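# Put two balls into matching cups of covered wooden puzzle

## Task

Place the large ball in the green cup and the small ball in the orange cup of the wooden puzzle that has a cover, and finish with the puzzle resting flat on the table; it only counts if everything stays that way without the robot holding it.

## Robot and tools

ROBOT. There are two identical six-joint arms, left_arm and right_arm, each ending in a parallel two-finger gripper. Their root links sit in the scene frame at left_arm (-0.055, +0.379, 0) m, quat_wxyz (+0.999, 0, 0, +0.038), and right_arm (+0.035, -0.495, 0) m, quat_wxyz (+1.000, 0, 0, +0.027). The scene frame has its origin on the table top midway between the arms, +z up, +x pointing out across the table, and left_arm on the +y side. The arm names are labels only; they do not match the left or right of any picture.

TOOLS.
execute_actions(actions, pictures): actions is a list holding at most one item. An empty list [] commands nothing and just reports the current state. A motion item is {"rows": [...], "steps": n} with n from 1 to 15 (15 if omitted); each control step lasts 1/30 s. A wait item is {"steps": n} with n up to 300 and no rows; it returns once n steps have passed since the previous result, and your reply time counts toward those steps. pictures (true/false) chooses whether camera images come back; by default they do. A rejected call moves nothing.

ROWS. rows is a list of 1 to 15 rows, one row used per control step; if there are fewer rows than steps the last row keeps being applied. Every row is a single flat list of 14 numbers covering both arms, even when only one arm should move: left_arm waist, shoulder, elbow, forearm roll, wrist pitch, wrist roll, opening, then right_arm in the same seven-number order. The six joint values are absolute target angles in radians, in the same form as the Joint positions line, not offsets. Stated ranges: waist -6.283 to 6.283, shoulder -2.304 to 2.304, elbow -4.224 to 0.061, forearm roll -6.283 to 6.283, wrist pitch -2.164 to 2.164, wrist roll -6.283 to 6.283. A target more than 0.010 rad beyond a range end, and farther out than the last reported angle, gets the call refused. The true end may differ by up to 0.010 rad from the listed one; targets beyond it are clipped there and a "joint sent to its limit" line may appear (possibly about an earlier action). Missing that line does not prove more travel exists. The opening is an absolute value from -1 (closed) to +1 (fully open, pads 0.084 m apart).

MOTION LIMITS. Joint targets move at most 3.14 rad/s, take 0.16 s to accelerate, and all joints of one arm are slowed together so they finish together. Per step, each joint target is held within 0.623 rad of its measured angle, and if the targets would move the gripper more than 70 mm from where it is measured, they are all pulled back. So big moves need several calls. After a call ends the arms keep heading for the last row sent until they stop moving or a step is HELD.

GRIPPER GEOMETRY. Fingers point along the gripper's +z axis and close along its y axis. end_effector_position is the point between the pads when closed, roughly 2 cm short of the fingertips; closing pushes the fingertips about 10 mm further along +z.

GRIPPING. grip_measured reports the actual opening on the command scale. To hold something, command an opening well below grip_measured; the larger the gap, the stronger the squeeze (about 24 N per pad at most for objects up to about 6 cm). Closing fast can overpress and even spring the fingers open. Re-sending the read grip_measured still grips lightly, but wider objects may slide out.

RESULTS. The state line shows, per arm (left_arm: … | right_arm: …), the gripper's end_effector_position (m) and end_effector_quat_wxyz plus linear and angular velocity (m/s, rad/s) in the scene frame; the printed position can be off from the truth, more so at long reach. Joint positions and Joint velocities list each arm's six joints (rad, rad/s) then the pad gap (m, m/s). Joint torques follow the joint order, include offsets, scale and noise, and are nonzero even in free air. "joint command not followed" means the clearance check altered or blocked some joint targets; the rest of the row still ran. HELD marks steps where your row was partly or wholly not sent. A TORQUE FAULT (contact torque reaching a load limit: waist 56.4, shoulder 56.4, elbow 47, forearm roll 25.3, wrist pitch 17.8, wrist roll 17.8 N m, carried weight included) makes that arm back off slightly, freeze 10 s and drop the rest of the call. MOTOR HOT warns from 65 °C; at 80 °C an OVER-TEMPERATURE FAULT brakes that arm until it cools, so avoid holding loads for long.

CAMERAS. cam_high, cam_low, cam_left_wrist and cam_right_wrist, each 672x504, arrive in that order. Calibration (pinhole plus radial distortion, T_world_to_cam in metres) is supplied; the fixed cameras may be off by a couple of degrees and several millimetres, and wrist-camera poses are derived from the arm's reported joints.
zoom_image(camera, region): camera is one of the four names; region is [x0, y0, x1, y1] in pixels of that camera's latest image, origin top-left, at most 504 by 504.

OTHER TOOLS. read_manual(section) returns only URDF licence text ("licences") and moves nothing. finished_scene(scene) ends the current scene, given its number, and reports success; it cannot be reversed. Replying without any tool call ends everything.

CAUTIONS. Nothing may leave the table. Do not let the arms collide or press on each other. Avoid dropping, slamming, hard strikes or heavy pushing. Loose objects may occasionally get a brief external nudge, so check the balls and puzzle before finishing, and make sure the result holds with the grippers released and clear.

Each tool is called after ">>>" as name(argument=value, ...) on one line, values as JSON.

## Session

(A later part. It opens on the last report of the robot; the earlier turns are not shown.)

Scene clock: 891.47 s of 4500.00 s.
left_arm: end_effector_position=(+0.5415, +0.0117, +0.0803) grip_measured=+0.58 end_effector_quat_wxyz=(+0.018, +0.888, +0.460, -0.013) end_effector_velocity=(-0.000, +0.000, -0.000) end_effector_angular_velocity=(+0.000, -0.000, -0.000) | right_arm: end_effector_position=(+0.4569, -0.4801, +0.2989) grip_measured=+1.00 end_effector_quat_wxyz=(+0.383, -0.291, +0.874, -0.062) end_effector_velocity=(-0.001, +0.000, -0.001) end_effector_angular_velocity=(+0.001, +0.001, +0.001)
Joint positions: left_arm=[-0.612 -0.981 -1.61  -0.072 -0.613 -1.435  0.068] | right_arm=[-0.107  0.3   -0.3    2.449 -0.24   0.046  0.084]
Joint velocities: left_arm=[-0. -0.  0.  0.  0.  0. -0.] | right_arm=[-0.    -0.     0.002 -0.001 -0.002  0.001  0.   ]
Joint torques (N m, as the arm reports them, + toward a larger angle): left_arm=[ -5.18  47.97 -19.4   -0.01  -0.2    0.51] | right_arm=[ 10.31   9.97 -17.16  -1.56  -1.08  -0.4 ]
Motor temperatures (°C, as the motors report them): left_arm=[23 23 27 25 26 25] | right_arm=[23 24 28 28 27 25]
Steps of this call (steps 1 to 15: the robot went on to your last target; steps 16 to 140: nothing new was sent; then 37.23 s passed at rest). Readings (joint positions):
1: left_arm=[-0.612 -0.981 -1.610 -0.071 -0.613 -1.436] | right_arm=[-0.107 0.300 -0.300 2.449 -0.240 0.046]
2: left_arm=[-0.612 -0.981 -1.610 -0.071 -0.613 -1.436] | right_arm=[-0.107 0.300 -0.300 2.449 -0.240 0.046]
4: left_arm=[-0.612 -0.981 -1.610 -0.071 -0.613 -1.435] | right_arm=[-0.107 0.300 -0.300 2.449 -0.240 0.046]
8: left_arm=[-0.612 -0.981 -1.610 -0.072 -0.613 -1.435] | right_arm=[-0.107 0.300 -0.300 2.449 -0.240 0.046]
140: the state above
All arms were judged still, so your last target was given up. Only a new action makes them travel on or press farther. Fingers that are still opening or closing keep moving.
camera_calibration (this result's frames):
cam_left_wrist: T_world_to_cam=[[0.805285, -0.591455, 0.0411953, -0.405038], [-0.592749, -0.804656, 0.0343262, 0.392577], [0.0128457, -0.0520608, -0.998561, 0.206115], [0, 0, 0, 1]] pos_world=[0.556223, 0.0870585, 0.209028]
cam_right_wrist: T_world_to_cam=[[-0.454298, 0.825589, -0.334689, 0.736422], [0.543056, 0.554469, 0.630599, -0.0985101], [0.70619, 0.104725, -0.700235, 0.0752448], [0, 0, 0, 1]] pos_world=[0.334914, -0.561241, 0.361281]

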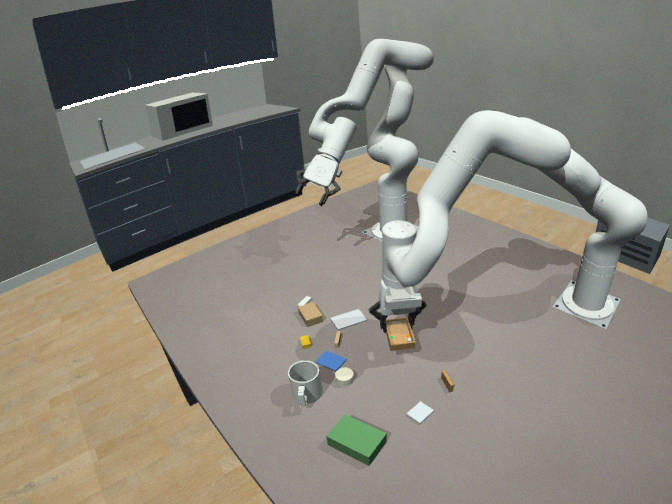

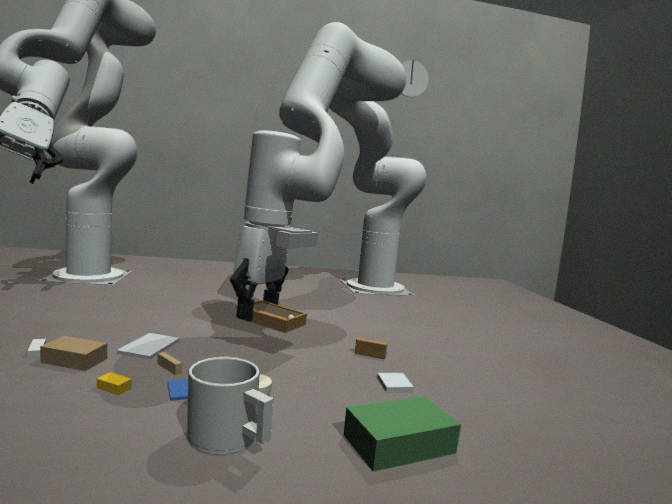

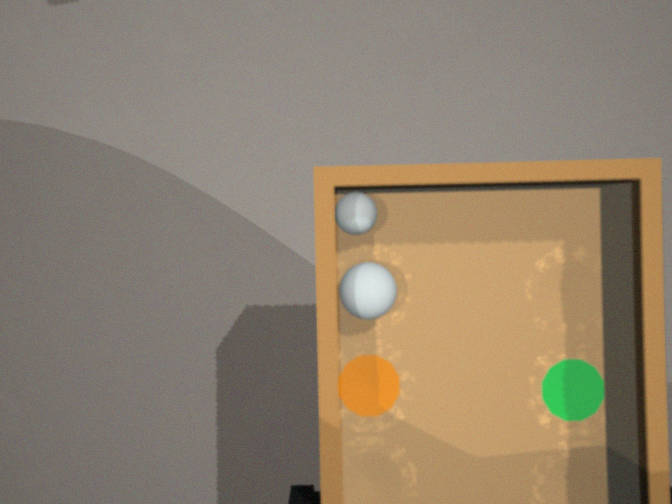

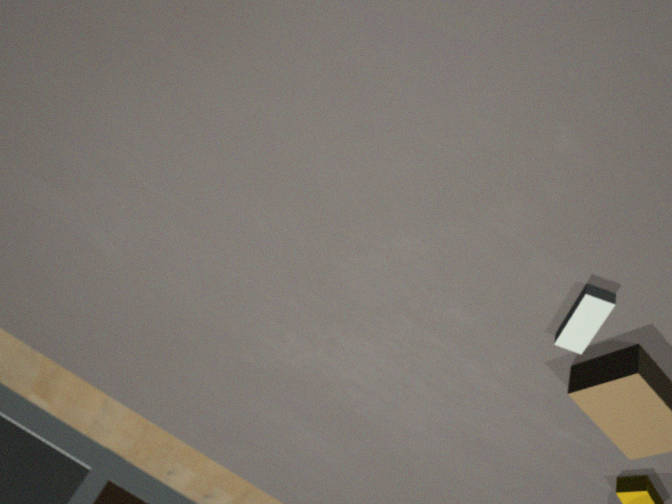

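>>> execute_actions(actions=[{"rows": [[-0.6124,-0.9812,-1.6099,-0.070,-0.620,-1.4365,0,-0.107,0.3,-0.3,2.449,-0.24,0.046,1],[-0.6124,-0.9812,-1.6099,-0.068,-0.630,-1.438,0,-0.107,0.3,-0.3,2.449,-0.24,0.046,1],[-0.6124,-0.9812,-1.6099,-0.066,-0.640,-1.4396,0,-0.107,0.3,-0.3,2.449,-0.24,0.046,1],[-0.6124,-0.9812,-1.6099,-0.064,-0.650,-1.4412,0,-0.107,0.3,-0.3,2.449,-0.24,0.046,1],[-0.6124,-0.9812,-1.6099,-0.062,-0.660,-1.4428,0,-0.107,0.3,-0.3,2.449,-0.24,0.046,1],[-0.6124,-0.9812,-1.6099,-0.060,-0.670,-1.4444,0,-0.107,0.3,-0.3,2.449,-0.24,0.046,1],[-0.6124,-0.9812,-1.6099,-0.058,-0.678,-1.446,0,-0.107,0.3,-0.3,2.449,-0.24,0.046,1],[-0.6124,-0.9812,-1.6099,-0.057,-0.6825,-1.4472,0,-0.107,0.3,-0.3,2.449,-0.24,0.046,1]], "steps": 15}], pictures=false)

>>> execute_actions(actions=[{"steps": 25}])

Scene clock: 1011.97 s of 4500.00 s.
left_arm: end_effector_position=(+0.5280, +0.0212, +0.0805) grip_measured=+0.58 end_effector_quat_wxyz=(-0.012, +0.888, +0.460, -0.029) end_effector_velocity=(-0.005, +0.004, +0.001) end_effector_angular_velocity=(+0.015, +0.020, -0.001) | right_arm: end_effector_position=(+0.4569, -0.4801, +0.2989) grip_measured=+1.00 end_effector_quat_wxyz=(+0.383, -0.291, +0.874, -0.062) end_effector_velocity=(-0.000, -0.000, -0.000) end_effector_angular_velocity=(-0.001, +0.001, +0.001)
Joint positions: left_arm=[-0.612 -0.981 -1.61  -0.058 -0.68  -1.447  0.068] | right_arm=[-0.107  0.3   -0.3    2.449 -0.24   0.046  0.084]
Joint velocities: left_arm=[-0.     0.    -0.     0.006 -0.025 -0.005  0.   ] | right_arm=[-0.     0.     0.    -0.001  0.    -0.001 -0.   ]
Joint torques (N m, as the arm reports them, + toward a larger angle): left_arm=[ -5.06  47.62 -19.65   0.02  -0.14   0.5 ] | right_arm=[  9.59   9.8  -17.15  -1.22  -1.14  -0.34]
Motor temperatures (°C, as the motors report them): left_arm=[23 23 27 25 26 25] | right_arm=[23 24 28 28 27 25]
Steps of this call (steps 1 to 90: nothing new was sent; then 117.00 s passed at rest; steps 91 to 105: all 15 steps of this action). Readings (joint positions):
91: left_arm=[-0.612 -0.981 -1.610 -0.072 -0.613 -1.435] | right_arm=[-0.107 0.300 -0.300 2.449 -0.240 0.046]
92: left_arm=[-0.612 -0.981 -1.610 -0.072 -0.615 -1.435] | right_arm=[-0.107 0.300 -0.300 2.449 -0.240 0.046]
94: left_arm=[-0.612 -0.981 -1.610 -0.070 -0.624 -1.437] | right_arm=[-0.107 0.300 -0.300 2.449 -0.240 0.046]
98: left_arm=[-0.612 -0.981 -1.610 -0.063 -0.655 -1.442] | right_arm=[-0.107 0.300 -0.300 2.449 -0.240 0.046]
105: the state above

Scene clock: 1012.80 s of 4500.00 s.
left_arm: end_effector_position=(+0.5275, +0.0216, +0.0805) grip_measured=+0.58 end_effector_quat_wxyz=(-0.013, +0.888, +0.460, -0.029) end_effector_velocity=(-0.000, +0.000, -0.000) end_effector_angular_velocity=(+0.000, +0.001, -0.000) | right_arm: end_effector_position=(+0.4569, -0.4801, +0.2989) grip_measured=+1.00 end_effector_quat_wxyz=(+0.383, -0.291, +0.874, -0.062) end_effector_velocity=(+0.001, -0.000, +0.001) end_effector_angular_velocity=(-0.001, -0.002, +0.000)
Joint positions: left_arm=[-0.612 -0.981 -1.61  -0.057 -0.682 -1.447  0.068] | right_arm=[-0.107  0.3   -0.3    2.449 -0.24   0.046  0.084]
Joint velocities: left_arm=[-0.    -0.001 -0.     0.    -0.     0.     0.   ] | right_arm=[-0.     0.    -0.002 -0.001  0.001 -0.    -0.   ]
Joint torques (N m, as the arm reports them, + toward a larger angle): left_arm=[ -5.02  47.2  -19.32  -0.08  -0.32   0.45] | right_arm=[  9.31   9.89 -17.13  -1.3   -1.09  -0.48]
Motor temperatures (°C, as the motors report them): left_arm=[23 23 27 25 26 25] | right_arm=[23 24 28 28 27 25]
Steps of this call (steps 1 to 15: the robot went on to your last target; steps 16 to 25: nothing new was sent). Readings (joint positions):
1: left_arm=[-0.612 -0.981 -1.610 -0.057 -0.681 -1.447] | right_arm=[-0.107 0.300 -0.300 2.449 -0.240 0.046]
2: left_arm=[-0.612 -0.981 -1.610 -0.057 -0.681 -1.447] | right_arm=[-0.107 0.300 -0.300 2.449 -0.240 0.046]
4: left_arm=[-0.612 -0.981 -1.610 -0.057 -0.682 -1.447] | right_arm=[-0.107 0.300 -0.300 2.449 -0.240 0.046]
8: left_arm=[-0.612 -0.981 -1.610 -0.057 -0.682 -1.447] | right_arm=[-0.107 0.300 -0.300 2.449 -0.240 0.046]
25: the state above
All arms were judged still, so your last target was given up. Only a new action makes them travel on or press farther. Fingers that are still opening or closing keep moving.
camera_calibration (this result's frames):
cam_left_wrist: T_world_to_cam=[[0.804115, -0.593774, -0.0288131, -0.381631], [-0.592811, -0.804547, 0.0357688, 0.392141], [-0.04442, -0.0116815, -0.998945, 0.236431], [0, 0, 0, 1]] pos_world=[0.549843, 0.0916545, 0.211159]
cam_right_wrist: T_world_to_cam=[[-0.454298, 0.825589, -0.334688, 0.736422], [0.543056, 0.554468, 0.630599, -0.0985102], [0.70619, 0.104725, -0.700235, 0.0752449], [0, 0, 0, 1]] pos_world=[0.334914, -0.561241, 0.361281]

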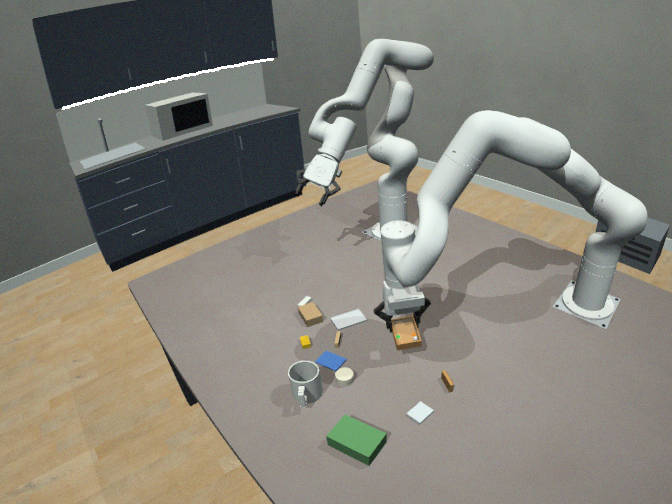

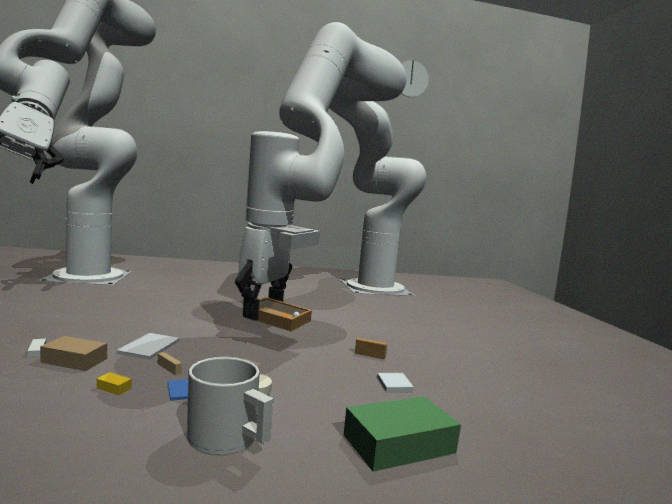

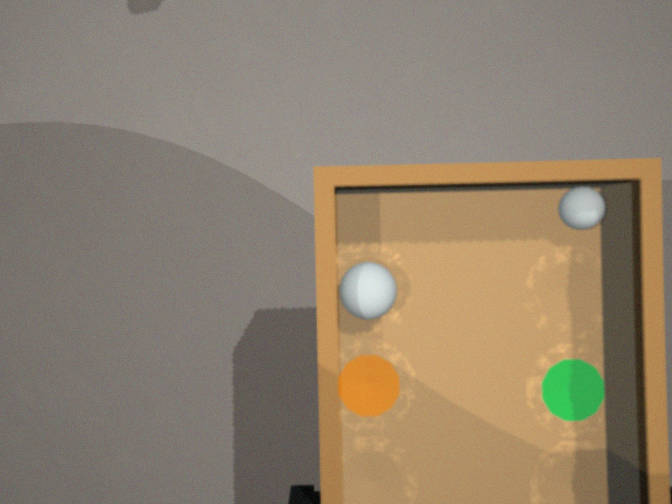

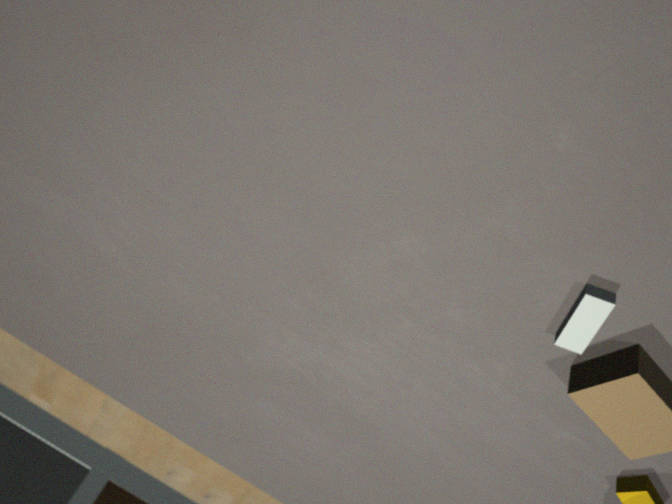

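>>> execute_actions(actions=[{"rows": [[-0.6124,-0.9812,-1.6099,-0.055,-0.688,-1.4487,0,-0.107,0.3,-0.3,2.449,-0.24,0.046,1],[-0.6124,-0.9812,-1.6099,-0.052,-0.697,-1.451,0,-0.107,0.3,-0.3,2.449,-0.24,0.046,1],[-0.6124,-0.9812,-1.6099,-0.048,-0.709,-1.4544,0,-0.107,0.3,-0.3,2.449,-0.24,0.046,1],[-0.6124,-0.9812,-1.6099,-0.043,-0.723,-1.458,0,-0.107,0.3,-0.3,2.449,-0.24,0.046,1],[-0.6124,-0.9812,-1.6099,-0.038,-0.738,-1.462,0,-0.107,0.3,-0.3,2.449,-0.24,0.046,1],[-0.6124,-0.9812,-1.6099,-0.033,-0.753,-1.466,0,-0.107,0.3,-0.3,2.449,-0.24,0.046,1],[-0.6124,-0.9812,-1.6099,-0.028,-0.768,-1.4703,0,-0.107,0.3,-0.3,2.449,-0.24,0.046,1],[-0.6124,-0.9812,-1.6099,-0.023,-0.783,-1.4744,0,-0.107,0.3,-0.3,2.449,-0.24,0.046,1],[-0.6124,-0.9812,-1.6099,-0.018,-0.798,-1.4785,0,-0.107,0.3,-0.3,2.449,-0.24,0.046,1],[-0.6124,-0.9812,-1.6099,-0.013,-0.812,-1.4823,0,-0.107,0.3,-0.3,2.449,-0.24,0.046,1],[-0.6124,-0.9812,-1.6099,-0.009,-0.825,-1.4858,0,-0.107,0.3,-0.3,2.449,-0.24,0.046,1],[-0.6124,-0.9812,-1.6099,-0.005,-0.837,-1.489,0,-0.107,0.3,-0.3,2.449,-0.24,0.046,1],[-0.6124,-0.9812,-1.6099,-0.002,-0.847,-1.4917,0,-0.107,0.3,-0.3,2.449,-0.24,0.046,1],[-0.6124,-0.9812,-1.6099,0.001,-0.855,-1.494,0,-0.107,0.3,-0.3,2.449,-0.24,0.046,1],[-0.6124,-0.9812,-1.6099,0.003,-0.8613,-1.4956,0,-0.107,0.3,-0.3,2.449,-0.24,0.046,1]], "steps": 15}], pictures=false)

>>> execute_actions(actions=[{"steps": 20}])

>>> execute_actions(actions=[{"steps": 25}])

Scene clock: 1039.40 s of 4500.00 s.
left_arm: end_effector_position=(+0.5014, +0.0454, +0.0847) grip_measured=+0.58 end_effector_quat_wxyz=(-0.081, +0.884, +0.458, -0.054) end_effector_velocity=(-0.059, +0.057, +0.015) end_effector_angular_velocity=(+0.239, +0.245, -0.003) | right_arm: end_effector_position=(+0.4569, -0.4801, +0.2989) grip_measured=+1.00 end_effector_quat_wxyz=(+0.383, -0.291, +0.874, -0.062) end_effector_velocity=(+0.000, -0.000, +0.001) end_effector_angular_velocity=(-0.000, -0.001, +0.000)
Joint positions: left_arm=[-0.612 -0.981 -1.61  -0.009 -0.824 -1.486  0.068] | right_arm=[-0.107  0.3   -0.3    2.449 -0.24   0.046  0.084]
Joint velocities: left_arm=[ 0.    -0.    -0.     0.11  -0.332 -0.09  -0.   ] | right_arm=[-0.    -0.    -0.001 -0.     0.     0.     0.   ]
Joint torques (N m, as the arm reports them, + toward a larger angle): left_arm=[ -5.22  47.34 -19.33   0.3   -0.53   0.49] | right_arm=[  8.75  11.12 -17.16  -1.24  -1.11  -0.36]
Motor temperatures (°C, as the motors report them): left_arm=[23 23 27 25 26 25] | right_arm=[23 24 28 28 27 25]
Steps of this call (steps 1 to 90: nothing new was sent; then 23.10 s passed at rest; steps 91 to 105: all 15 steps of this action). Readings (joint positions):
91: left_arm=[-0.612 -0.981 -1.610 -0.057 -0.683 -1.447] | right_arm=[-0.107 0.300 -0.300 2.449 -0.240 0.046]
92: left_arm=[-0.612 -0.981 -1.610 -0.057 -0.684 -1.448] | right_arm=[-0.107 0.300 -0.300 2.449 -0.240 0.046]
94: left_arm=[-0.612 -0.981 -1.610 -0.054 -0.692 -1.450] | right_arm=[-0.107 0.300 -0.300 2.449 -0.240 0.046]
98: left_arm=[-0.612 -0.981 -1.610 -0.040 -0.732 -1.460] | right_arm=[-0.107 0.300 -0.300 2.449 -0.240 0.046]
105: the state above

Scene clock: 1040.07 s of 4500.00 s.
left_arm: end_effector_position=(+0.4950, +0.0518, +0.0866) grip_measured=+0.58 end_effector_quat_wxyz=(-0.099, +0.882, +0.457, -0.060) end_effector_velocity=(-0.000, +0.000, +0.000) end_effector_angular_velocity=(+0.000, +0.001, +0.001) | right_arm: end_effector_position=(+0.4569, -0.4801, +0.2989) grip_measured=+1.00 end_effector_quat_wxyz=(+0.383, -0.291, +0.874, -0.062) end_effector_velocity=(-0.000, -0.000, -0.001) end_effector_angular_velocity=(+0.000, +0.001, -0.000)
Joint positions: left_arm=[-0.612 -0.981 -1.61   0.003 -0.861 -1.496  0.068] | right_arm=[-0.107  0.3   -0.3    2.449 -0.24   0.046  0.084]
Joint velocities: left_arm=[-0.     0.001  0.    -0.    -0.001 -0.001 -0.   ] | right_arm=[-0.    -0.     0.001  0.    -0.    -0.     0.   ]
Joint torques (N m, as the arm reports them, + toward a larger angle): left_arm=[ -4.89  46.54 -19.38   0.13  -0.66   0.49] | right_arm=[  8.68  10.94 -16.82  -1.04  -1.04  -0.44]
Motor temperatures (°C, as the motors report them): left_arm=[23 23 27 25 26 25] | right_arm=[23 24 28 28 27 25]
Steps of this call (steps 1 to 20: the robot went on to your last target). Readings (joint positions):
1: left_arm=[-0.612 -0.981 -1.610 -0.006 -0.834 -1.488] | right_arm=[-0.107 0.300 -0.300 2.449 -0.240 0.046]
2: left_arm=[-0.612 -0.981 -1.610 -0.003 -0.842 -1.490] | right_arm=[-0.107 0.300 -0.300 2.449 -0.240 0.046]
4: left_arm=[-0.612 -0.981 -1.610 -0.000 -0.852 -1.493] | right_arm=[-0.107 0.300 -0.300 2.449 -0.240 0.046]
8: left_arm=[-0.612 -0.981 -1.610 0.002 -0.859 -1.495] | right_arm=[-0.107 0.300 -0.300 2.449 -0.240 0.046]
20: the state above
camera_calibration (this result's frames):
cam_left_wrist: T_world_to_cam=[[0.786075, -0.581482, -0.209676, -0.313419], [-0.592014, -0.805785, 0.015177, 0.398417], [-0.177779, 0.112201, -0.977653, 0.299161], [0, 0, 0, 1]] pos_world=[0.535424, 0.105225, 0.220713]
cam_right_wrist: T_world_to_cam=[[-0.454298, 0.825589, -0.334689, 0.736422], [0.543056, 0.554469, 0.630599, -0.09851], [0.70619, 0.104725, -0.700235, 0.0752449], [0, 0, 0, 1]] pos_world=[0.334914, -0.561241, 0.361281]

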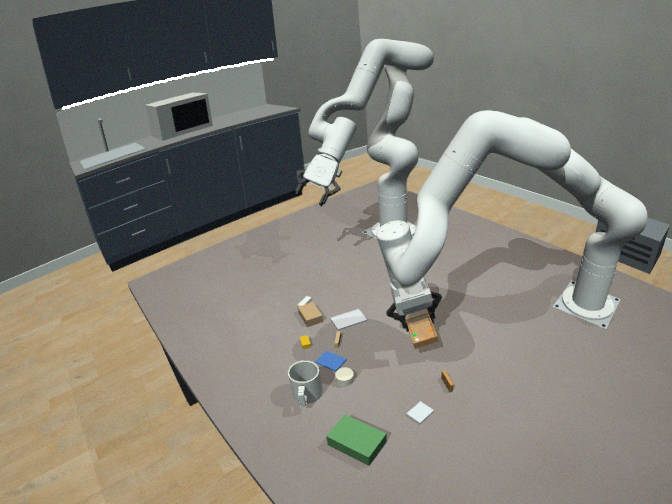

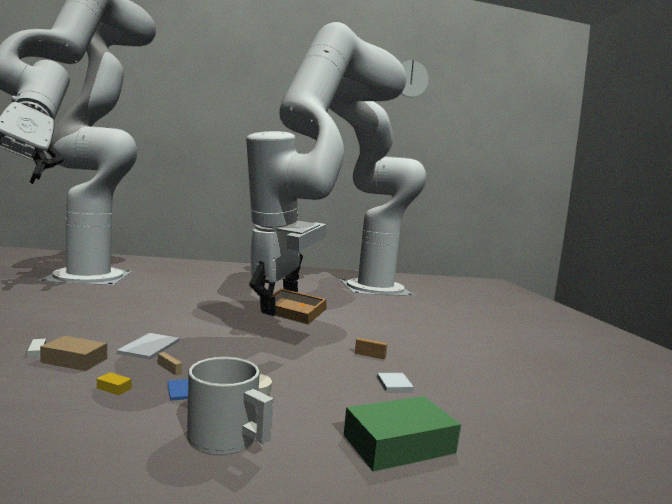

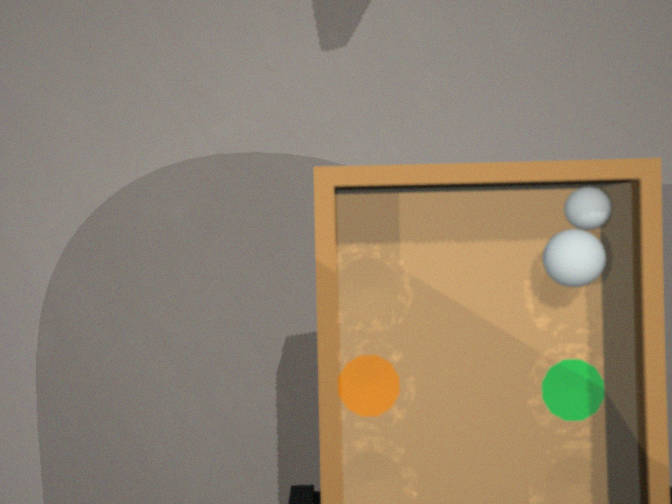

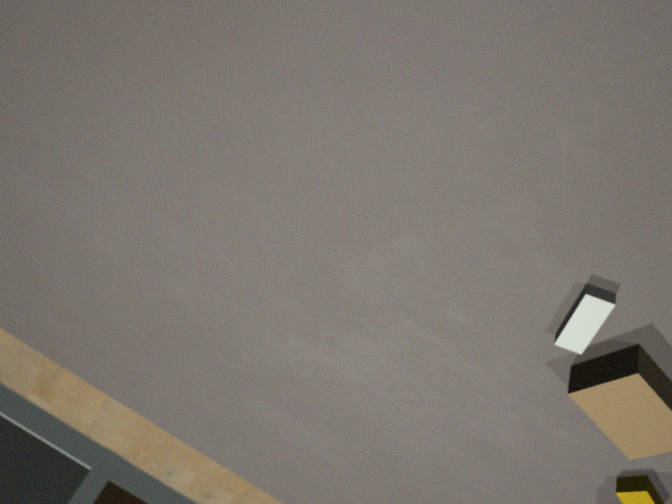

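Scene clock: 1040.90 s of 4500.00 s.
left_arm: end_effector_position=(+0.4949, +0.0518, +0.0866) grip_measured=+0.58 end_effector_quat_wxyz=(-0.099, +0.882, +0.457, -0.060) end_effector_velocity=(+0.000, -0.000, +0.000) end_effector_angular_velocity=(-0.000, -0.000, -0.000) | right_arm: end_effector_position=(+0.4569, -0.4801, +0.2989) grip_measured=+1.00 end_effector_quat_wxyz=(+0.383, -0.291, +0.874, -0.062) end_effector_velocity=(+0.000, -0.000, +0.000) end_effector_angular_velocity=(-0.002, +0.000, +0.001)
Joint positions: left_arm=[-0.612 -0.981 -1.61   0.003 -0.861 -1.496  0.068] | right_arm=[-0.107  0.3   -0.3    2.449 -0.24   0.046  0.084]
Joint velocities: left_arm=[-0.  0. -0. -0.  0.  0. -0.] | right_arm=[-0.    -0.    -0.    -0.001  0.001 -0.001 -0.   ]
Joint torques (N m, as the arm reports them, + toward a larger angle): left_arm=[ -4.6   47.59 -18.97  -0.26  -0.66   0.41] | right_arm=[  9.81  10.87 -16.8   -1.53  -1.09  -0.36]
Motor temperatures (°C, as the motors report them): left_arm=[23 23 27 25 26 25] | right_arm=[23 24 28 28 27 25]
Steps of this call (steps 1 to 15: the robot went on to your last target; steps 16 to 25: nothing new was sent). Readings (joint positions):
1: left_arm=[-0.612 -0.981 -1.610 0.003 -0.861 -1.496] | right_arm=[-0.107 0.300 -0.300 2.449 -0.240 0.046]
2: left_arm=[-0.612 -0.981 -1.610 0.003 -0.861 -1.496] | right_arm=[-0.107 0.300 -0.300 2.449 -0.240 0.046]
4: left_arm=[-0.612 -0.981 -1.610 0.003 -0.861 -1.496] | right_arm=[-0.107 0.300 -0.300 2.449 -0.240 0.046]
8: left_arm=[-0.612 -0.981 -1.610 0.003 -0.861 -1.496] | right_arm=[-0.107 0.300 -0.300 2.449 -0.240 0.046]
25: the state above
All arms were judged still, so your last target was given up. Only a new action makes them travel on or press farther. Fingers that are still opening or closing keep moving.
camera_calibration (this result's frames):
cam_left_wrist: T_world_to_cam=[[0.786061, -0.581469, -0.209767, -0.31338], [-0.592012, -0.805786, 0.0151673, 0.39842], [-0.177847, 0.112262, -0.977634, 0.299187], [0, 0, 0, 1]] pos_world=[0.535415, 0.105233, 0.220716]
cam_right_wrist: T_world_to_cam=[[-0.454298, 0.825589, -0.334688, 0.736422], [0.543056, 0.554469, 0.630599, -0.09851], [0.70619, 0.104725, -0.700235, 0.0752449], [0, 0, 0, 1]] pos_world=[0.334914, -0.561241, 0.361281]

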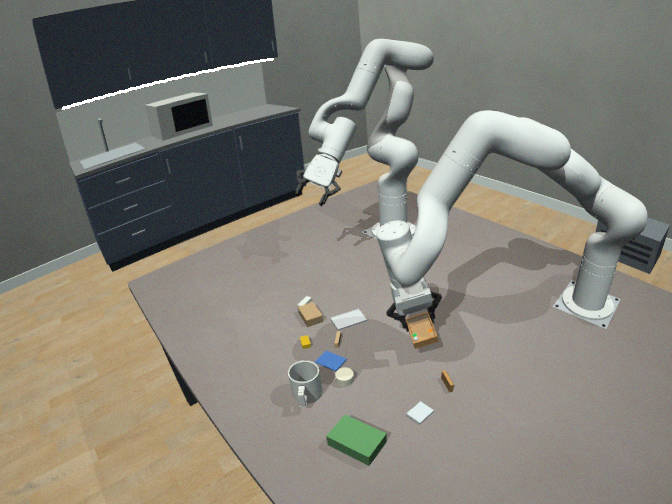

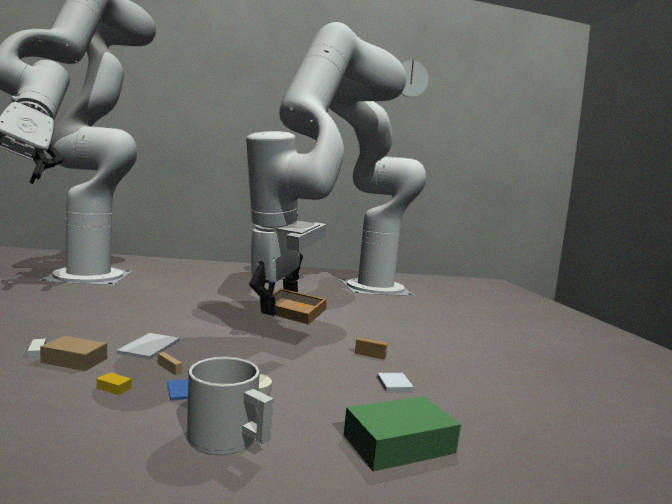

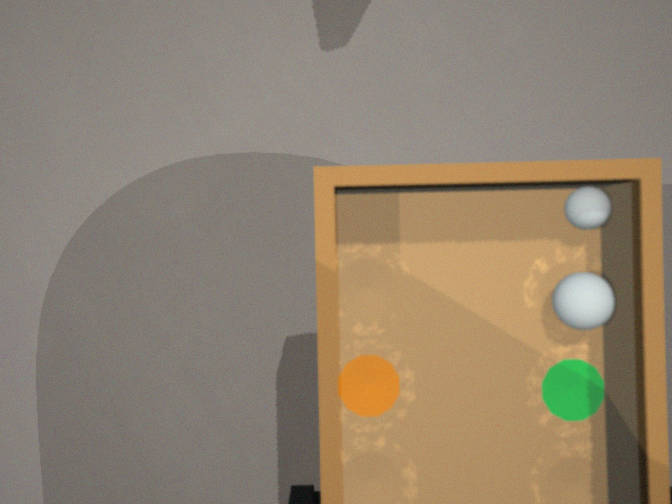

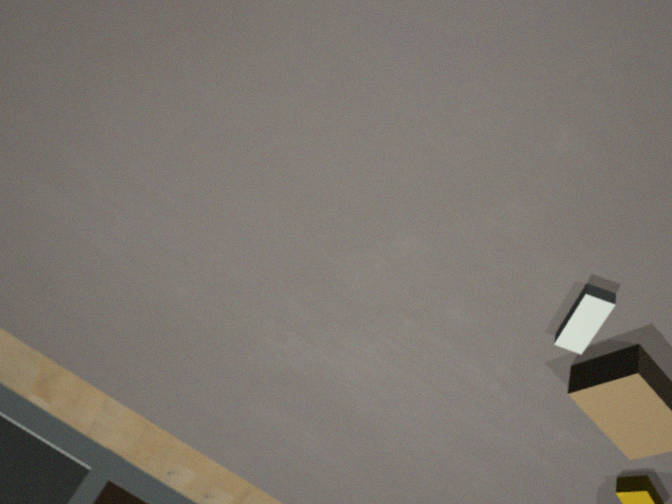

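>>> execute_actions(actions=[{"rows": [[-0.6124,-0.9812,-1.6099,0.002,-0.853,-1.495,0,-0.107,0.3,-0.3,2.449,-0.24,0.046,1],[-0.6124,-0.9812,-1.6099,0.0,-0.840,-1.4935,0,-0.107,0.3,-0.3,2.449,-0.24,0.046,1],[-0.6124,-0.9812,-1.6099,-0.002,-0.824,-1.492,0,-0.107,0.3,-0.3,2.449,-0.24,0.046,1],[-0.6124,-0.9812,-1.6099,-0.004,-0.806,-1.490,0,-0.107,0.3,-0.3,2.449,-0.24,0.046,1],[-0.6124,-0.9812,-1.6099,-0.006,-0.788,-1.4885,0,-0.107,0.3,-0.3,2.449,-0.24,0.046,1],[-0.6124,-0.9812,-1.6099,-0.008,-0.770,-1.487,0,-0.107,0.3,-0.3,2.449,-0.24,0.046,1],[-0.6124,-0.9812,-1.6099,-0.010,-0.752,-1.485,0,-0.107,0.3,-0.3,2.449,-0.24,0.046,1],[-0.6124,-0.9812,-1.6099,-0.012,-0.734,-1.4835,0,-0.107,0.3,-0.3,2.449,-0.24,0.046,1],[-0.6124,-0.9812,-1.6099,-0.014,-0.716,-1.482,0,-0.107,0.3,-0.3,2.449,-0.24,0.046,1],[-0.6124,-0.9812,-1.6099,-0.016,-0.699,-1.480,0,-0.107,0.3,-0.3,2.449,-0.24,0.046,1],[-0.6124,-0.9812,-1.6099,-0.018,-0.684,-1.4785,0,-0.107,0.3,-0.3,2.449,-0.24,0.046,1],[-0.6124,-0.9812,-1.6099,-0.0195,-0.671,-1.4772,0,-0.107,0.3,-0.3,2.449,-0.24,0.046,1],[-0.6124,-0.9812,-1.6099,-0.021,-0.661,-1.4762,0,-0.107,0.3,-0.3,2.449,-0.24,0.046,1],[-0.6124,-0.9812,-1.6099,-0.022,-0.654,-1.4755,0,-0.107,0.3,-0.3,2.449,-0.24,0.046,1],[-0.6124,-0.9812,-1.6099,-0.022,-0.6499,-1.4752,0,-0.107,0.3,-0.3,2.449,-0.24,0.046,1]], "steps": 15}], pictures=false)

>>> execute_actions(actions=[{"steps": 15}], pictures=false)

>>> execute_actions(actions=[{"rows": [[-0.6124,-0.9812,-1.6099,-0.032,-0.5902,-1.4673,0,-0.107,0.3,-0.3,2.449,-0.24,0.046,1]], "steps": 9}])

>>> execute_actions(actions=[{"rows": [[-0.6124,-0.9812,-1.6099,-0.0254,-0.6300,-1.4726,0,-0.107,0.3,-0.3,2.449,-0.24,0.046,1]], "steps": 12}])

>>> execute_actions(actions=[{"steps": 12}])

Scene clock: 1161.40 s of 4500.00 s.
left_arm: end_effector_position=(+0.5293, +0.0275, +0.0805) grip_measured=+0.58 end_effector_quat_wxyz=(-0.022, +0.888, +0.460, -0.020) end_effector_velocity=(+0.073, -0.050, -0.005) end_effector_angular_velocity=(-0.204, -0.297, +0.005) | right_arm: end_effector_position=(+0.4569, -0.4801, +0.2989) grip_measured=+1.00 end_effector_quat_wxyz=(+0.383, -0.291, +0.874, -0.062) end_effector_velocity=(+0.001, -0.000, +0.001) end_effector_angular_velocity=(+0.001, -0.003, -0.002)
Joint positions: left_arm=[-0.612 -0.981 -1.61  -0.018 -0.688 -1.479  0.068] | right_arm=[-0.107  0.3   -0.3    2.449 -0.24   0.046  0.084]
Joint velocities: left_arm=[-0.    -0.    -0.    -0.045  0.359  0.035 -0.   ] | right_arm=[-0.    -0.    -0.002  0.002 -0.001 -0.     0.   ]
Joint torques (N m, as the arm reports them, + toward a larger angle): left_arm=[ -4.85  47.31 -19.12   0.34  -0.75   0.61] | right_arm=[  8.66  10.19 -16.83  -1.14  -1.11  -0.42]
Motor temperatures (°C, as the motors report them): left_arm=[23 23 27 25 26 25] | right_arm=[23 24 28 28 27 25]
Steps of this call (steps 1 to 100: nothing new was sent; then 116.67 s passed at rest; steps 101 to 115: all 15 steps of this action). Readings (joint positions):
101: left_arm=[-0.612 -0.981 -1.610 0.003 -0.861 -1.496] | right_arm=[-0.107 0.300 -0.300 2.449 -0.240 0.046]
102: left_arm=[-0.612 -0.981 -1.610 0.003 -0.859 -1.495] | right_arm=[-0.107 0.300 -0.300 2.449 -0.240 0.046]
104: left_arm=[-0.612 -0.981 -1.610 0.001 -0.848 -1.494] | right_arm=[-0.107 0.300 -0.300 2.449 -0.240 0.046]
108: left_arm=[-0.612 -0.981 -1.610 -0.005 -0.798 -1.489] | right_arm=[-0.107 0.300 -0.300 2.449 -0.240 0.046]
115: the state above

Scene clock: 1161.90 s of 4500.00 s.
left_arm: end_effector_position=(+0.5369, +0.0224, +0.0801) grip_measured=+0.58 end_effector_quat_wxyz=(-0.006, +0.888, +0.460, -0.011) end_effector_velocity=(+0.000, -0.000, -0.001) end_effector_angular_velocity=(-0.001, -0.001, +0.001) | right_arm: end_effector_position=(+0.4569, -0.4801, +0.2989) grip_measured=+1.00 end_effector_quat_wxyz=(+0.383, -0.291, +0.874, -0.062) end_effector_velocity=(-0.000, -0.000, -0.001) end_effector_angular_velocity=(+0.000, +0.002, -0.003)
Joint positions: left_arm=[-0.612 -0.981 -1.61  -0.022 -0.65  -1.475  0.068] | right_arm=[-0.107  0.3   -0.3    2.449 -0.24   0.046  0.084]
Joint velocities: left_arm=[-0.    -0.001 -0.    -0.     0.002 -0.    -0.   ] | right_arm=[-0.     0.     0.001  0.001  0.002  0.001 -0.   ]
Joint torques (N m, as the arm reports them, + toward a larger angle): left_arm=[ -5.07  47.08 -19.36  -0.07  -0.29   0.46] | right_arm=[ 10.66  10.13 -16.87  -1.28  -1.07  -0.47]
Motor temperatures (°C, as the motors report them): left_arm=[23 23 27 25 26 25] | right_arm=[23 24 28 28 27 25]
Steps of this call (steps 1 to 15: the robot went on to your last target). Readings (joint positions):
1: left_arm=[-0.612 -0.981 -1.610 -0.019 -0.677 -1.478] | right_arm=[-0.107 0.300 -0.300 2.449 -0.240 0.046]
2: left_arm=[-0.612 -0.981 -1.610 -0.020 -0.669 -1.477] | right_arm=[-0.107 0.300 -0.300 2.449 -0.240 0.046]
4: left_arm=[-0.612 -0.981 -1.610 -0.021 -0.659 -1.476] | right_arm=[-0.107 0.300 -0.300 2.449 -0.240 0.046]
8: left_arm=[-0.612 -0.981 -1.610 -0.022 -0.652 -1.475] | right_arm=[-0.107 0.300 -0.300 2.449 -0.240 0.046]
15: the state above

Scene clock: 1162.20 s of 4500.00 s.
left_arm: end_effector_position=(+0.5480, +0.0146, +0.0802) grip_measured=+0.58 end_effector_quat_wxyz=(+0.019, +0.888, +0.460, +0.001) end_effector_velocity=(+0.010, -0.007, -0.000) end_effector_angular_velocity=(-0.028, -0.042, -0.001) | right_arm: end_effector_position=(+0.4569, -0.4801, +0.2989) grip_measured=+1.00 end_effector_quat_wxyz=(+0.383, -0.291, +0.874, -0.062) end_effector_velocity=(-0.000, -0.000, -0.000) end_effector_angular_velocity=(-0.001, +0.001, -0.000)
Joint positions: left_arm=[-0.612 -0.981 -1.61  -0.031 -0.595 -1.468  0.068] | right_arm=[-0.107  0.3   -0.3    2.449 -0.24   0.046  0.084]
Joint velocities: left_arm=[ 0.    -0.001  0.001 -0.007  0.052  0.007  0.   ] | right_arm=[-0.    -0.     0.     0.     0.001 -0.001 -0.   ]
Joint torques (N m, as the arm reports them, + toward a larger angle): left_arm=[ -4.59  47.72 -19.7    0.21  -0.22   0.5 ] | right_arm=[  8.53  10.76 -17.42  -1.18  -1.18  -0.38]
Motor temperatures (°C, as the motors report them): left_arm=[23 23 27 25 26 25] | right_arm=[23 24 28 28 27 25]
Steps of this call (steps 1 to 9: all 9 steps of this action). Readings (joint positions):
1: left_arm=[-0.612 -0.981 -1.610 -0.022 -0.650 -1.475] | right_arm=[-0.107 0.300 -0.300 2.449 -0.240 0.046]
2: left_arm=[-0.612 -0.981 -1.610 -0.023 -0.645 -1.474] | right_arm=[-0.107 0.300 -0.300 2.449 -0.240 0.046]
4: left_arm=[-0.612 -0.981 -1.610 -0.027 -0.620 -1.471] | right_arm=[-0.107 0.300 -0.300 2.449 -0.240 0.046]
8: left_arm=[-0.612 -0.981 -1.610 -0.031 -0.597 -1.468] | right_arm=[-0.107 0.300 -0.300 2.449 -0.240 0.046]
9: the state above
camera_calibration (this result's frames):
cam_left_wrist: T_world_to_cam=[[0.804272, -0.59165, 0.0556482, -0.409184], [-0.592944, -0.805194, 0.00888868, 0.40095], [0.0395486, -0.0401452, -0.998411, 0.191317], [0, 0, 0, 1]] pos_world=[0.55927, 0.0884293, 0.210219]
cam_right_wrist: T_world_to_cam=[[-0.454297, 0.825589, -0.334688, 0.736422], [0.543056, 0.554468, 0.630599, -0.0985104], [0.70619, 0.104725, -0.700235, 0.0752448], [0, 0, 0, 1]] pos_world=[0.334914, -0.561241, 0.361281]

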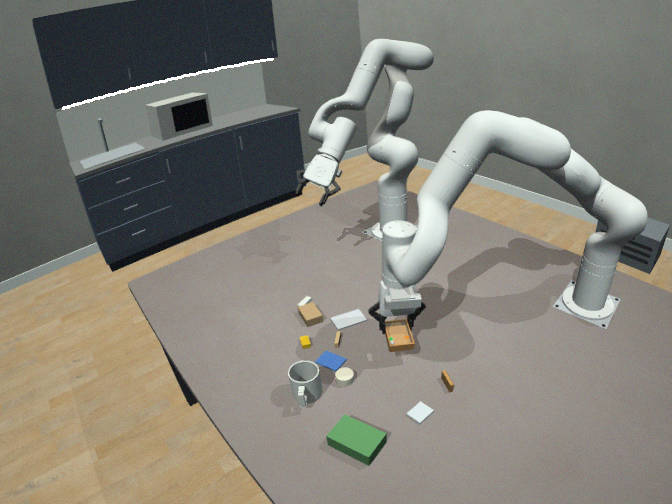

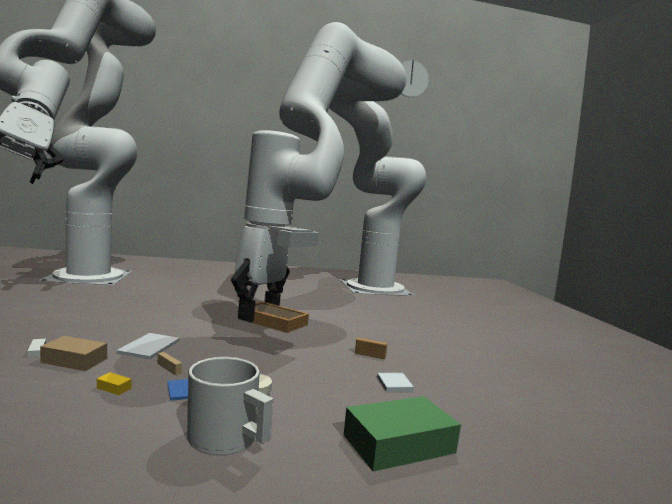

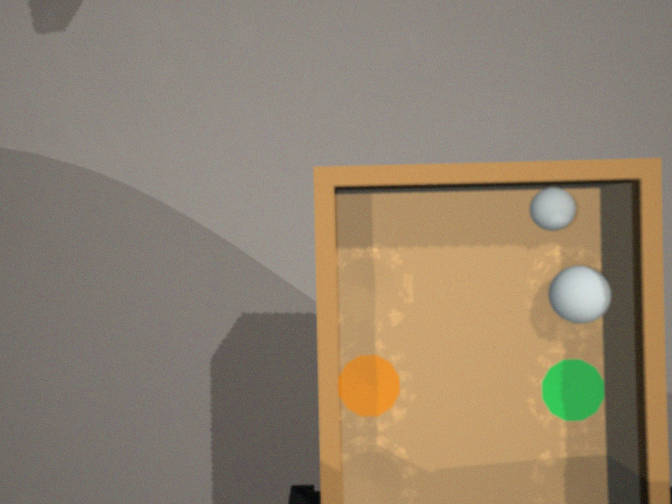

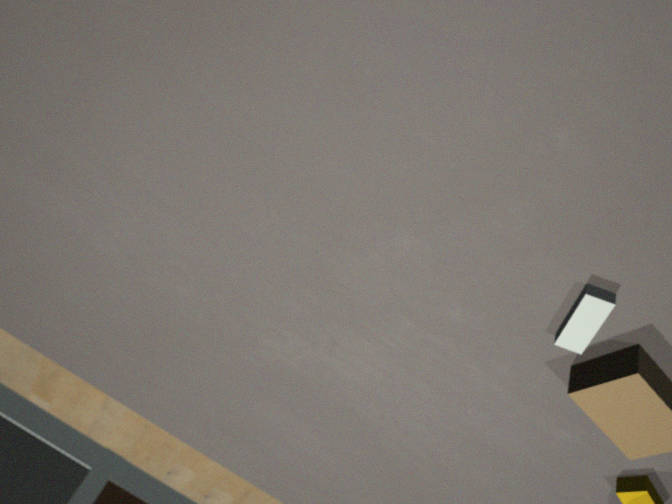

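Scene clock: 1162.60 s of 4500.00 s.
left_arm: end_effector_position=(+0.5412, +0.0194, +0.0801) grip_measured=+0.58 end_effector_quat_wxyz=(+0.004, +0.888, +0.460, -0.006) end_effector_velocity=(-0.002, +0.001, +0.000) end_effector_angular_velocity=(+0.006, +0.008, -0.001) | right_arm: end_effector_position=(+0.4569, -0.4801, +0.2989) grip_measured=+1.00 end_effector_quat_wxyz=(+0.383, -0.291, +0.874, -0.062) end_effector_velocity=(-0.001, +0.000, -0.001) end_effector_angular_velocity=(+0.001, +0.001, +0.000)
Joint positions: left_arm=[-0.612 -0.981 -1.61  -0.026 -0.629 -1.472  0.068] | right_arm=[-0.107  0.3   -0.3    2.449 -0.24   0.046  0.084]
Joint velocities: left_arm=[-0.     0.001 -0.     0.002 -0.01  -0.001 -0.   ] | right_arm=[-0.    -0.     0.002 -0.001 -0.001  0.002  0.   ]
Joint torques (N m, as the arm reports them, + toward a larger angle): left_arm=[ -4.76  47.25 -19.58  -0.24  -0.2    0.46] | right_arm=[  9.23  11.22 -16.86  -1.3   -1.04  -0.46]
Motor temperatures (°C, as the motors report them): left_arm=[23 23 27 25 26 25] | right_arm=[23 24 28 28 27 25]
Steps of this call (steps 1 to 12: all 12 steps of this action). Readings (joint positions):
1: left_arm=[-0.612 -0.981 -1.610 -0.031 -0.594 -1.468] | right_arm=[-0.107 0.300 -0.300 2.449 -0.240 0.046]
2: left_arm=[-0.612 -0.981 -1.610 -0.031 -0.597 -1.468] | right_arm=[-0.107 0.300 -0.300 2.449 -0.240 0.046]
4: left_arm=[-0.612 -0.981 -1.610 -0.028 -0.613 -1.470] | right_arm=[-0.107 0.300 -0.300 2.449 -0.240 0.046]
8: left_arm=[-0.612 -0.981 -1.610 -0.026 -0.626 -1.472] | right_arm=[-0.107 0.300 -0.300 2.449 -0.240 0.046]
12: the state above
camera_calibration (this result's frames):
cam_left_wrist: T_world_to_cam=[[0.804986, -0.592896, 0.0217186, -0.398523], [-0.593178, -0.805012, 0.00975789, 0.400792], [0.0116984, -0.020738, -0.999717, 0.206411], [0, 0, 0, 1]] pos_world=[0.556132, 0.0906399, 0.211097]
cam_right_wrist: T_world_to_cam=[[-0.454298, 0.825589, -0.334688, 0.736422], [0.543056, 0.554468, 0.630599, -0.0985102], [0.70619, 0.104725, -0.700235, 0.0752449], [0, 0, 0, 1]] pos_world=[0.334914, -0.561241, 0.361281]

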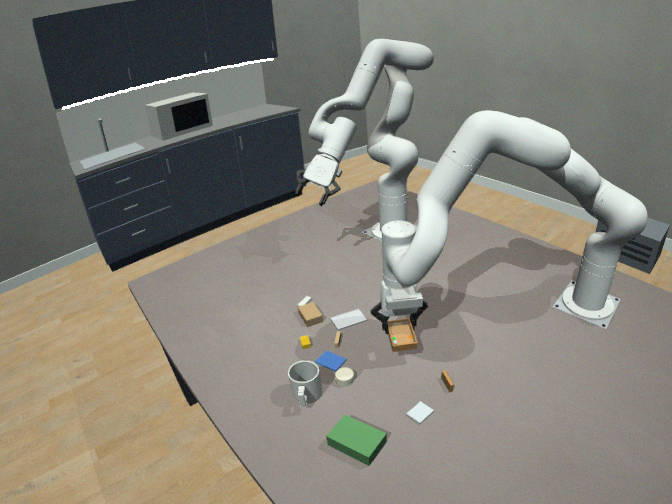

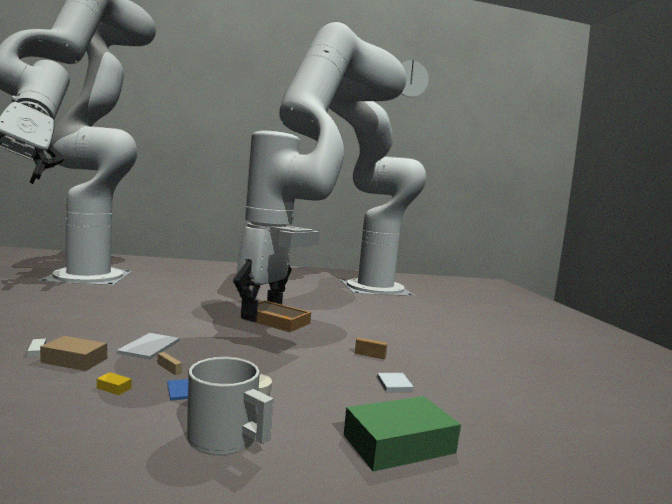

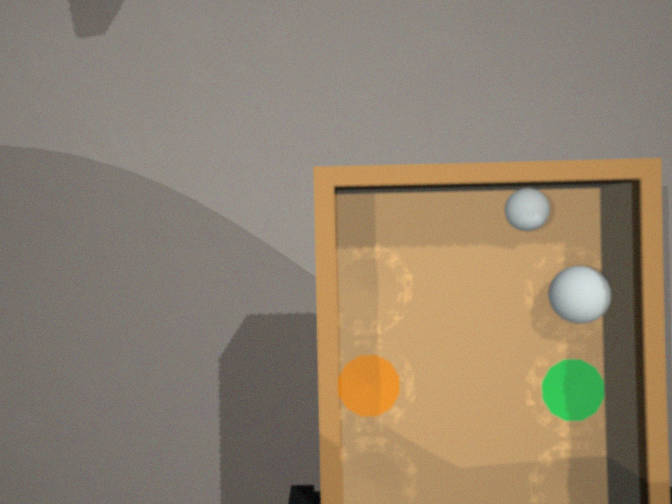

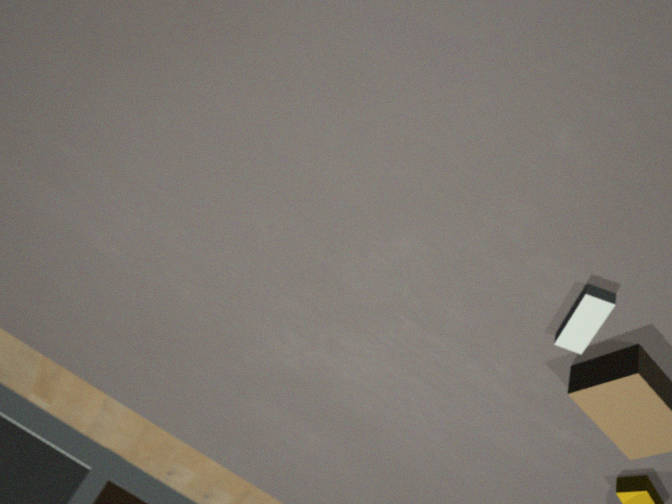

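Scene clock: 1163.00 s of 4500.00 s.
left_arm: end_effector_position=(+0.5410, +0.0195, +0.0801) grip_measured=+0.58 end_effector_quat_wxyz=(+0.003, +0.888, +0.460, -0.007) end_effector_velocity=(-0.000, -0.000, -0.001) end_effector_angular_velocity=(-0.000, +0.001, +0.001) | right_arm: end_effector_position=(+0.4569, -0.4801, +0.2989) grip_measured=+1.00 end_effector_quat_wxyz=(+0.383, -0.291, +0.874, -0.062) end_effector_velocity=(+0.001, -0.000, +0.001) end_effector_angular_velocity=(-0.001, -0.002, +0.000)
Joint positions: left_arm=[-0.612 -0.981 -1.61  -0.025 -0.63  -1.473  0.068] | right_arm=[-0.107  0.3   -0.3    2.449 -0.24   0.046  0.084]
Joint velocities: left_arm=[-0.    -0.001 -0.    -0.002 -0.    -0.     0.   ] | right_arm=[-0.     0.    -0.002 -0.     0.    -0.     0.   ]
Joint torques (N m, as the arm reports them, + toward a larger angle): left_arm=[ -4.8   47.88 -19.46  -0.12  -0.23   0.43] | right_arm=[  8.98   9.7  -16.45  -1.31  -1.1   -0.49]
Motor temperatures (°C, as the motors report them): left_arm=[23 23 27 25 26 25] | right_arm=[23 24 28 28 27 25]
Steps of this call (steps 1 to 12: the robot went on to your last target). Readings (joint positions):
1: left_arm=[-0.612 -0.981 -1.610 -0.026 -0.629 -1.473] | right_arm=[-0.107 0.300 -0.300 2.449 -0.240 0.046]
2: left_arm=[-0.612 -0.981 -1.610 -0.025 -0.629 -1.473] | right_arm=[-0.107 0.300 -0.300 2.449 -0.240 0.046]
4: left_arm=[-0.612 -0.981 -1.610 -0.025 -0.630 -1.473] | right_arm=[-0.107 0.300 -0.300 2.449 -0.240 0.046]
8: left_arm=[-0.612 -0.981 -1.610 -0.025 -0.630 -1.473] | right_arm=[-0.107 0.300 -0.300 2.449 -0.240 0.046]
12: the state above
camera_calibration (this result's frames):
cam_left_wrist: T_world_to_cam=[[0.804997, -0.592918, 0.0207073, -0.3982], [-0.593179, -0.805011, 0.00978205, 0.400784], [0.0108697, -0.0201577, -0.999738, 0.206852], [0, 0, 0, 1]] pos_world=[0.556038, 0.0907056, 0.211123]
cam_right_wrist: T_world_to_cam=[[-0.454298, 0.825589, -0.334689, 0.736422], [0.543056, 0.554469, 0.630599, -0.0985101], [0.70619, 0.104725, -0.700235, 0.0752448], [0, 0, 0, 1]] pos_world=[0.334914, -0.561241, 0.361281]

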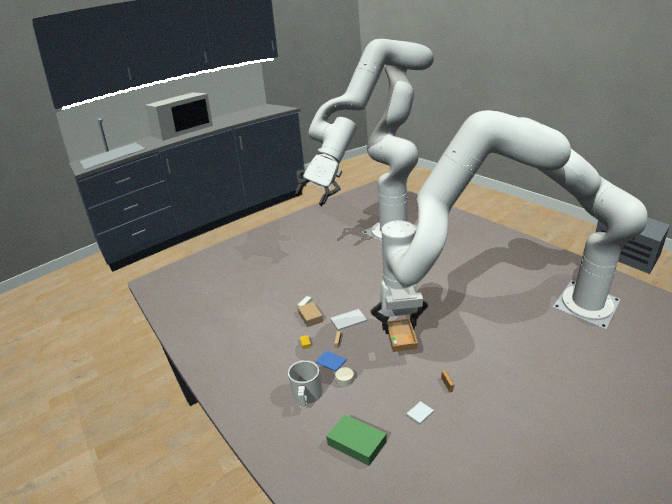

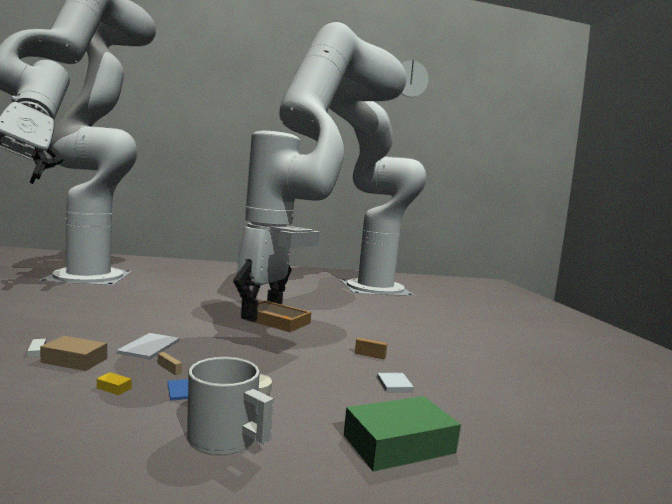

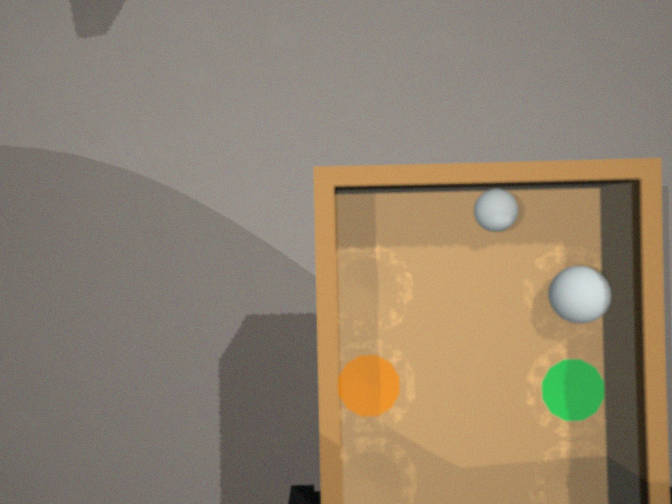

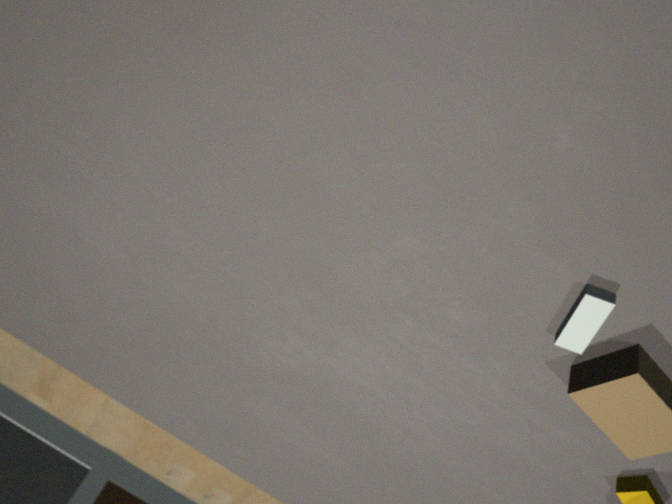

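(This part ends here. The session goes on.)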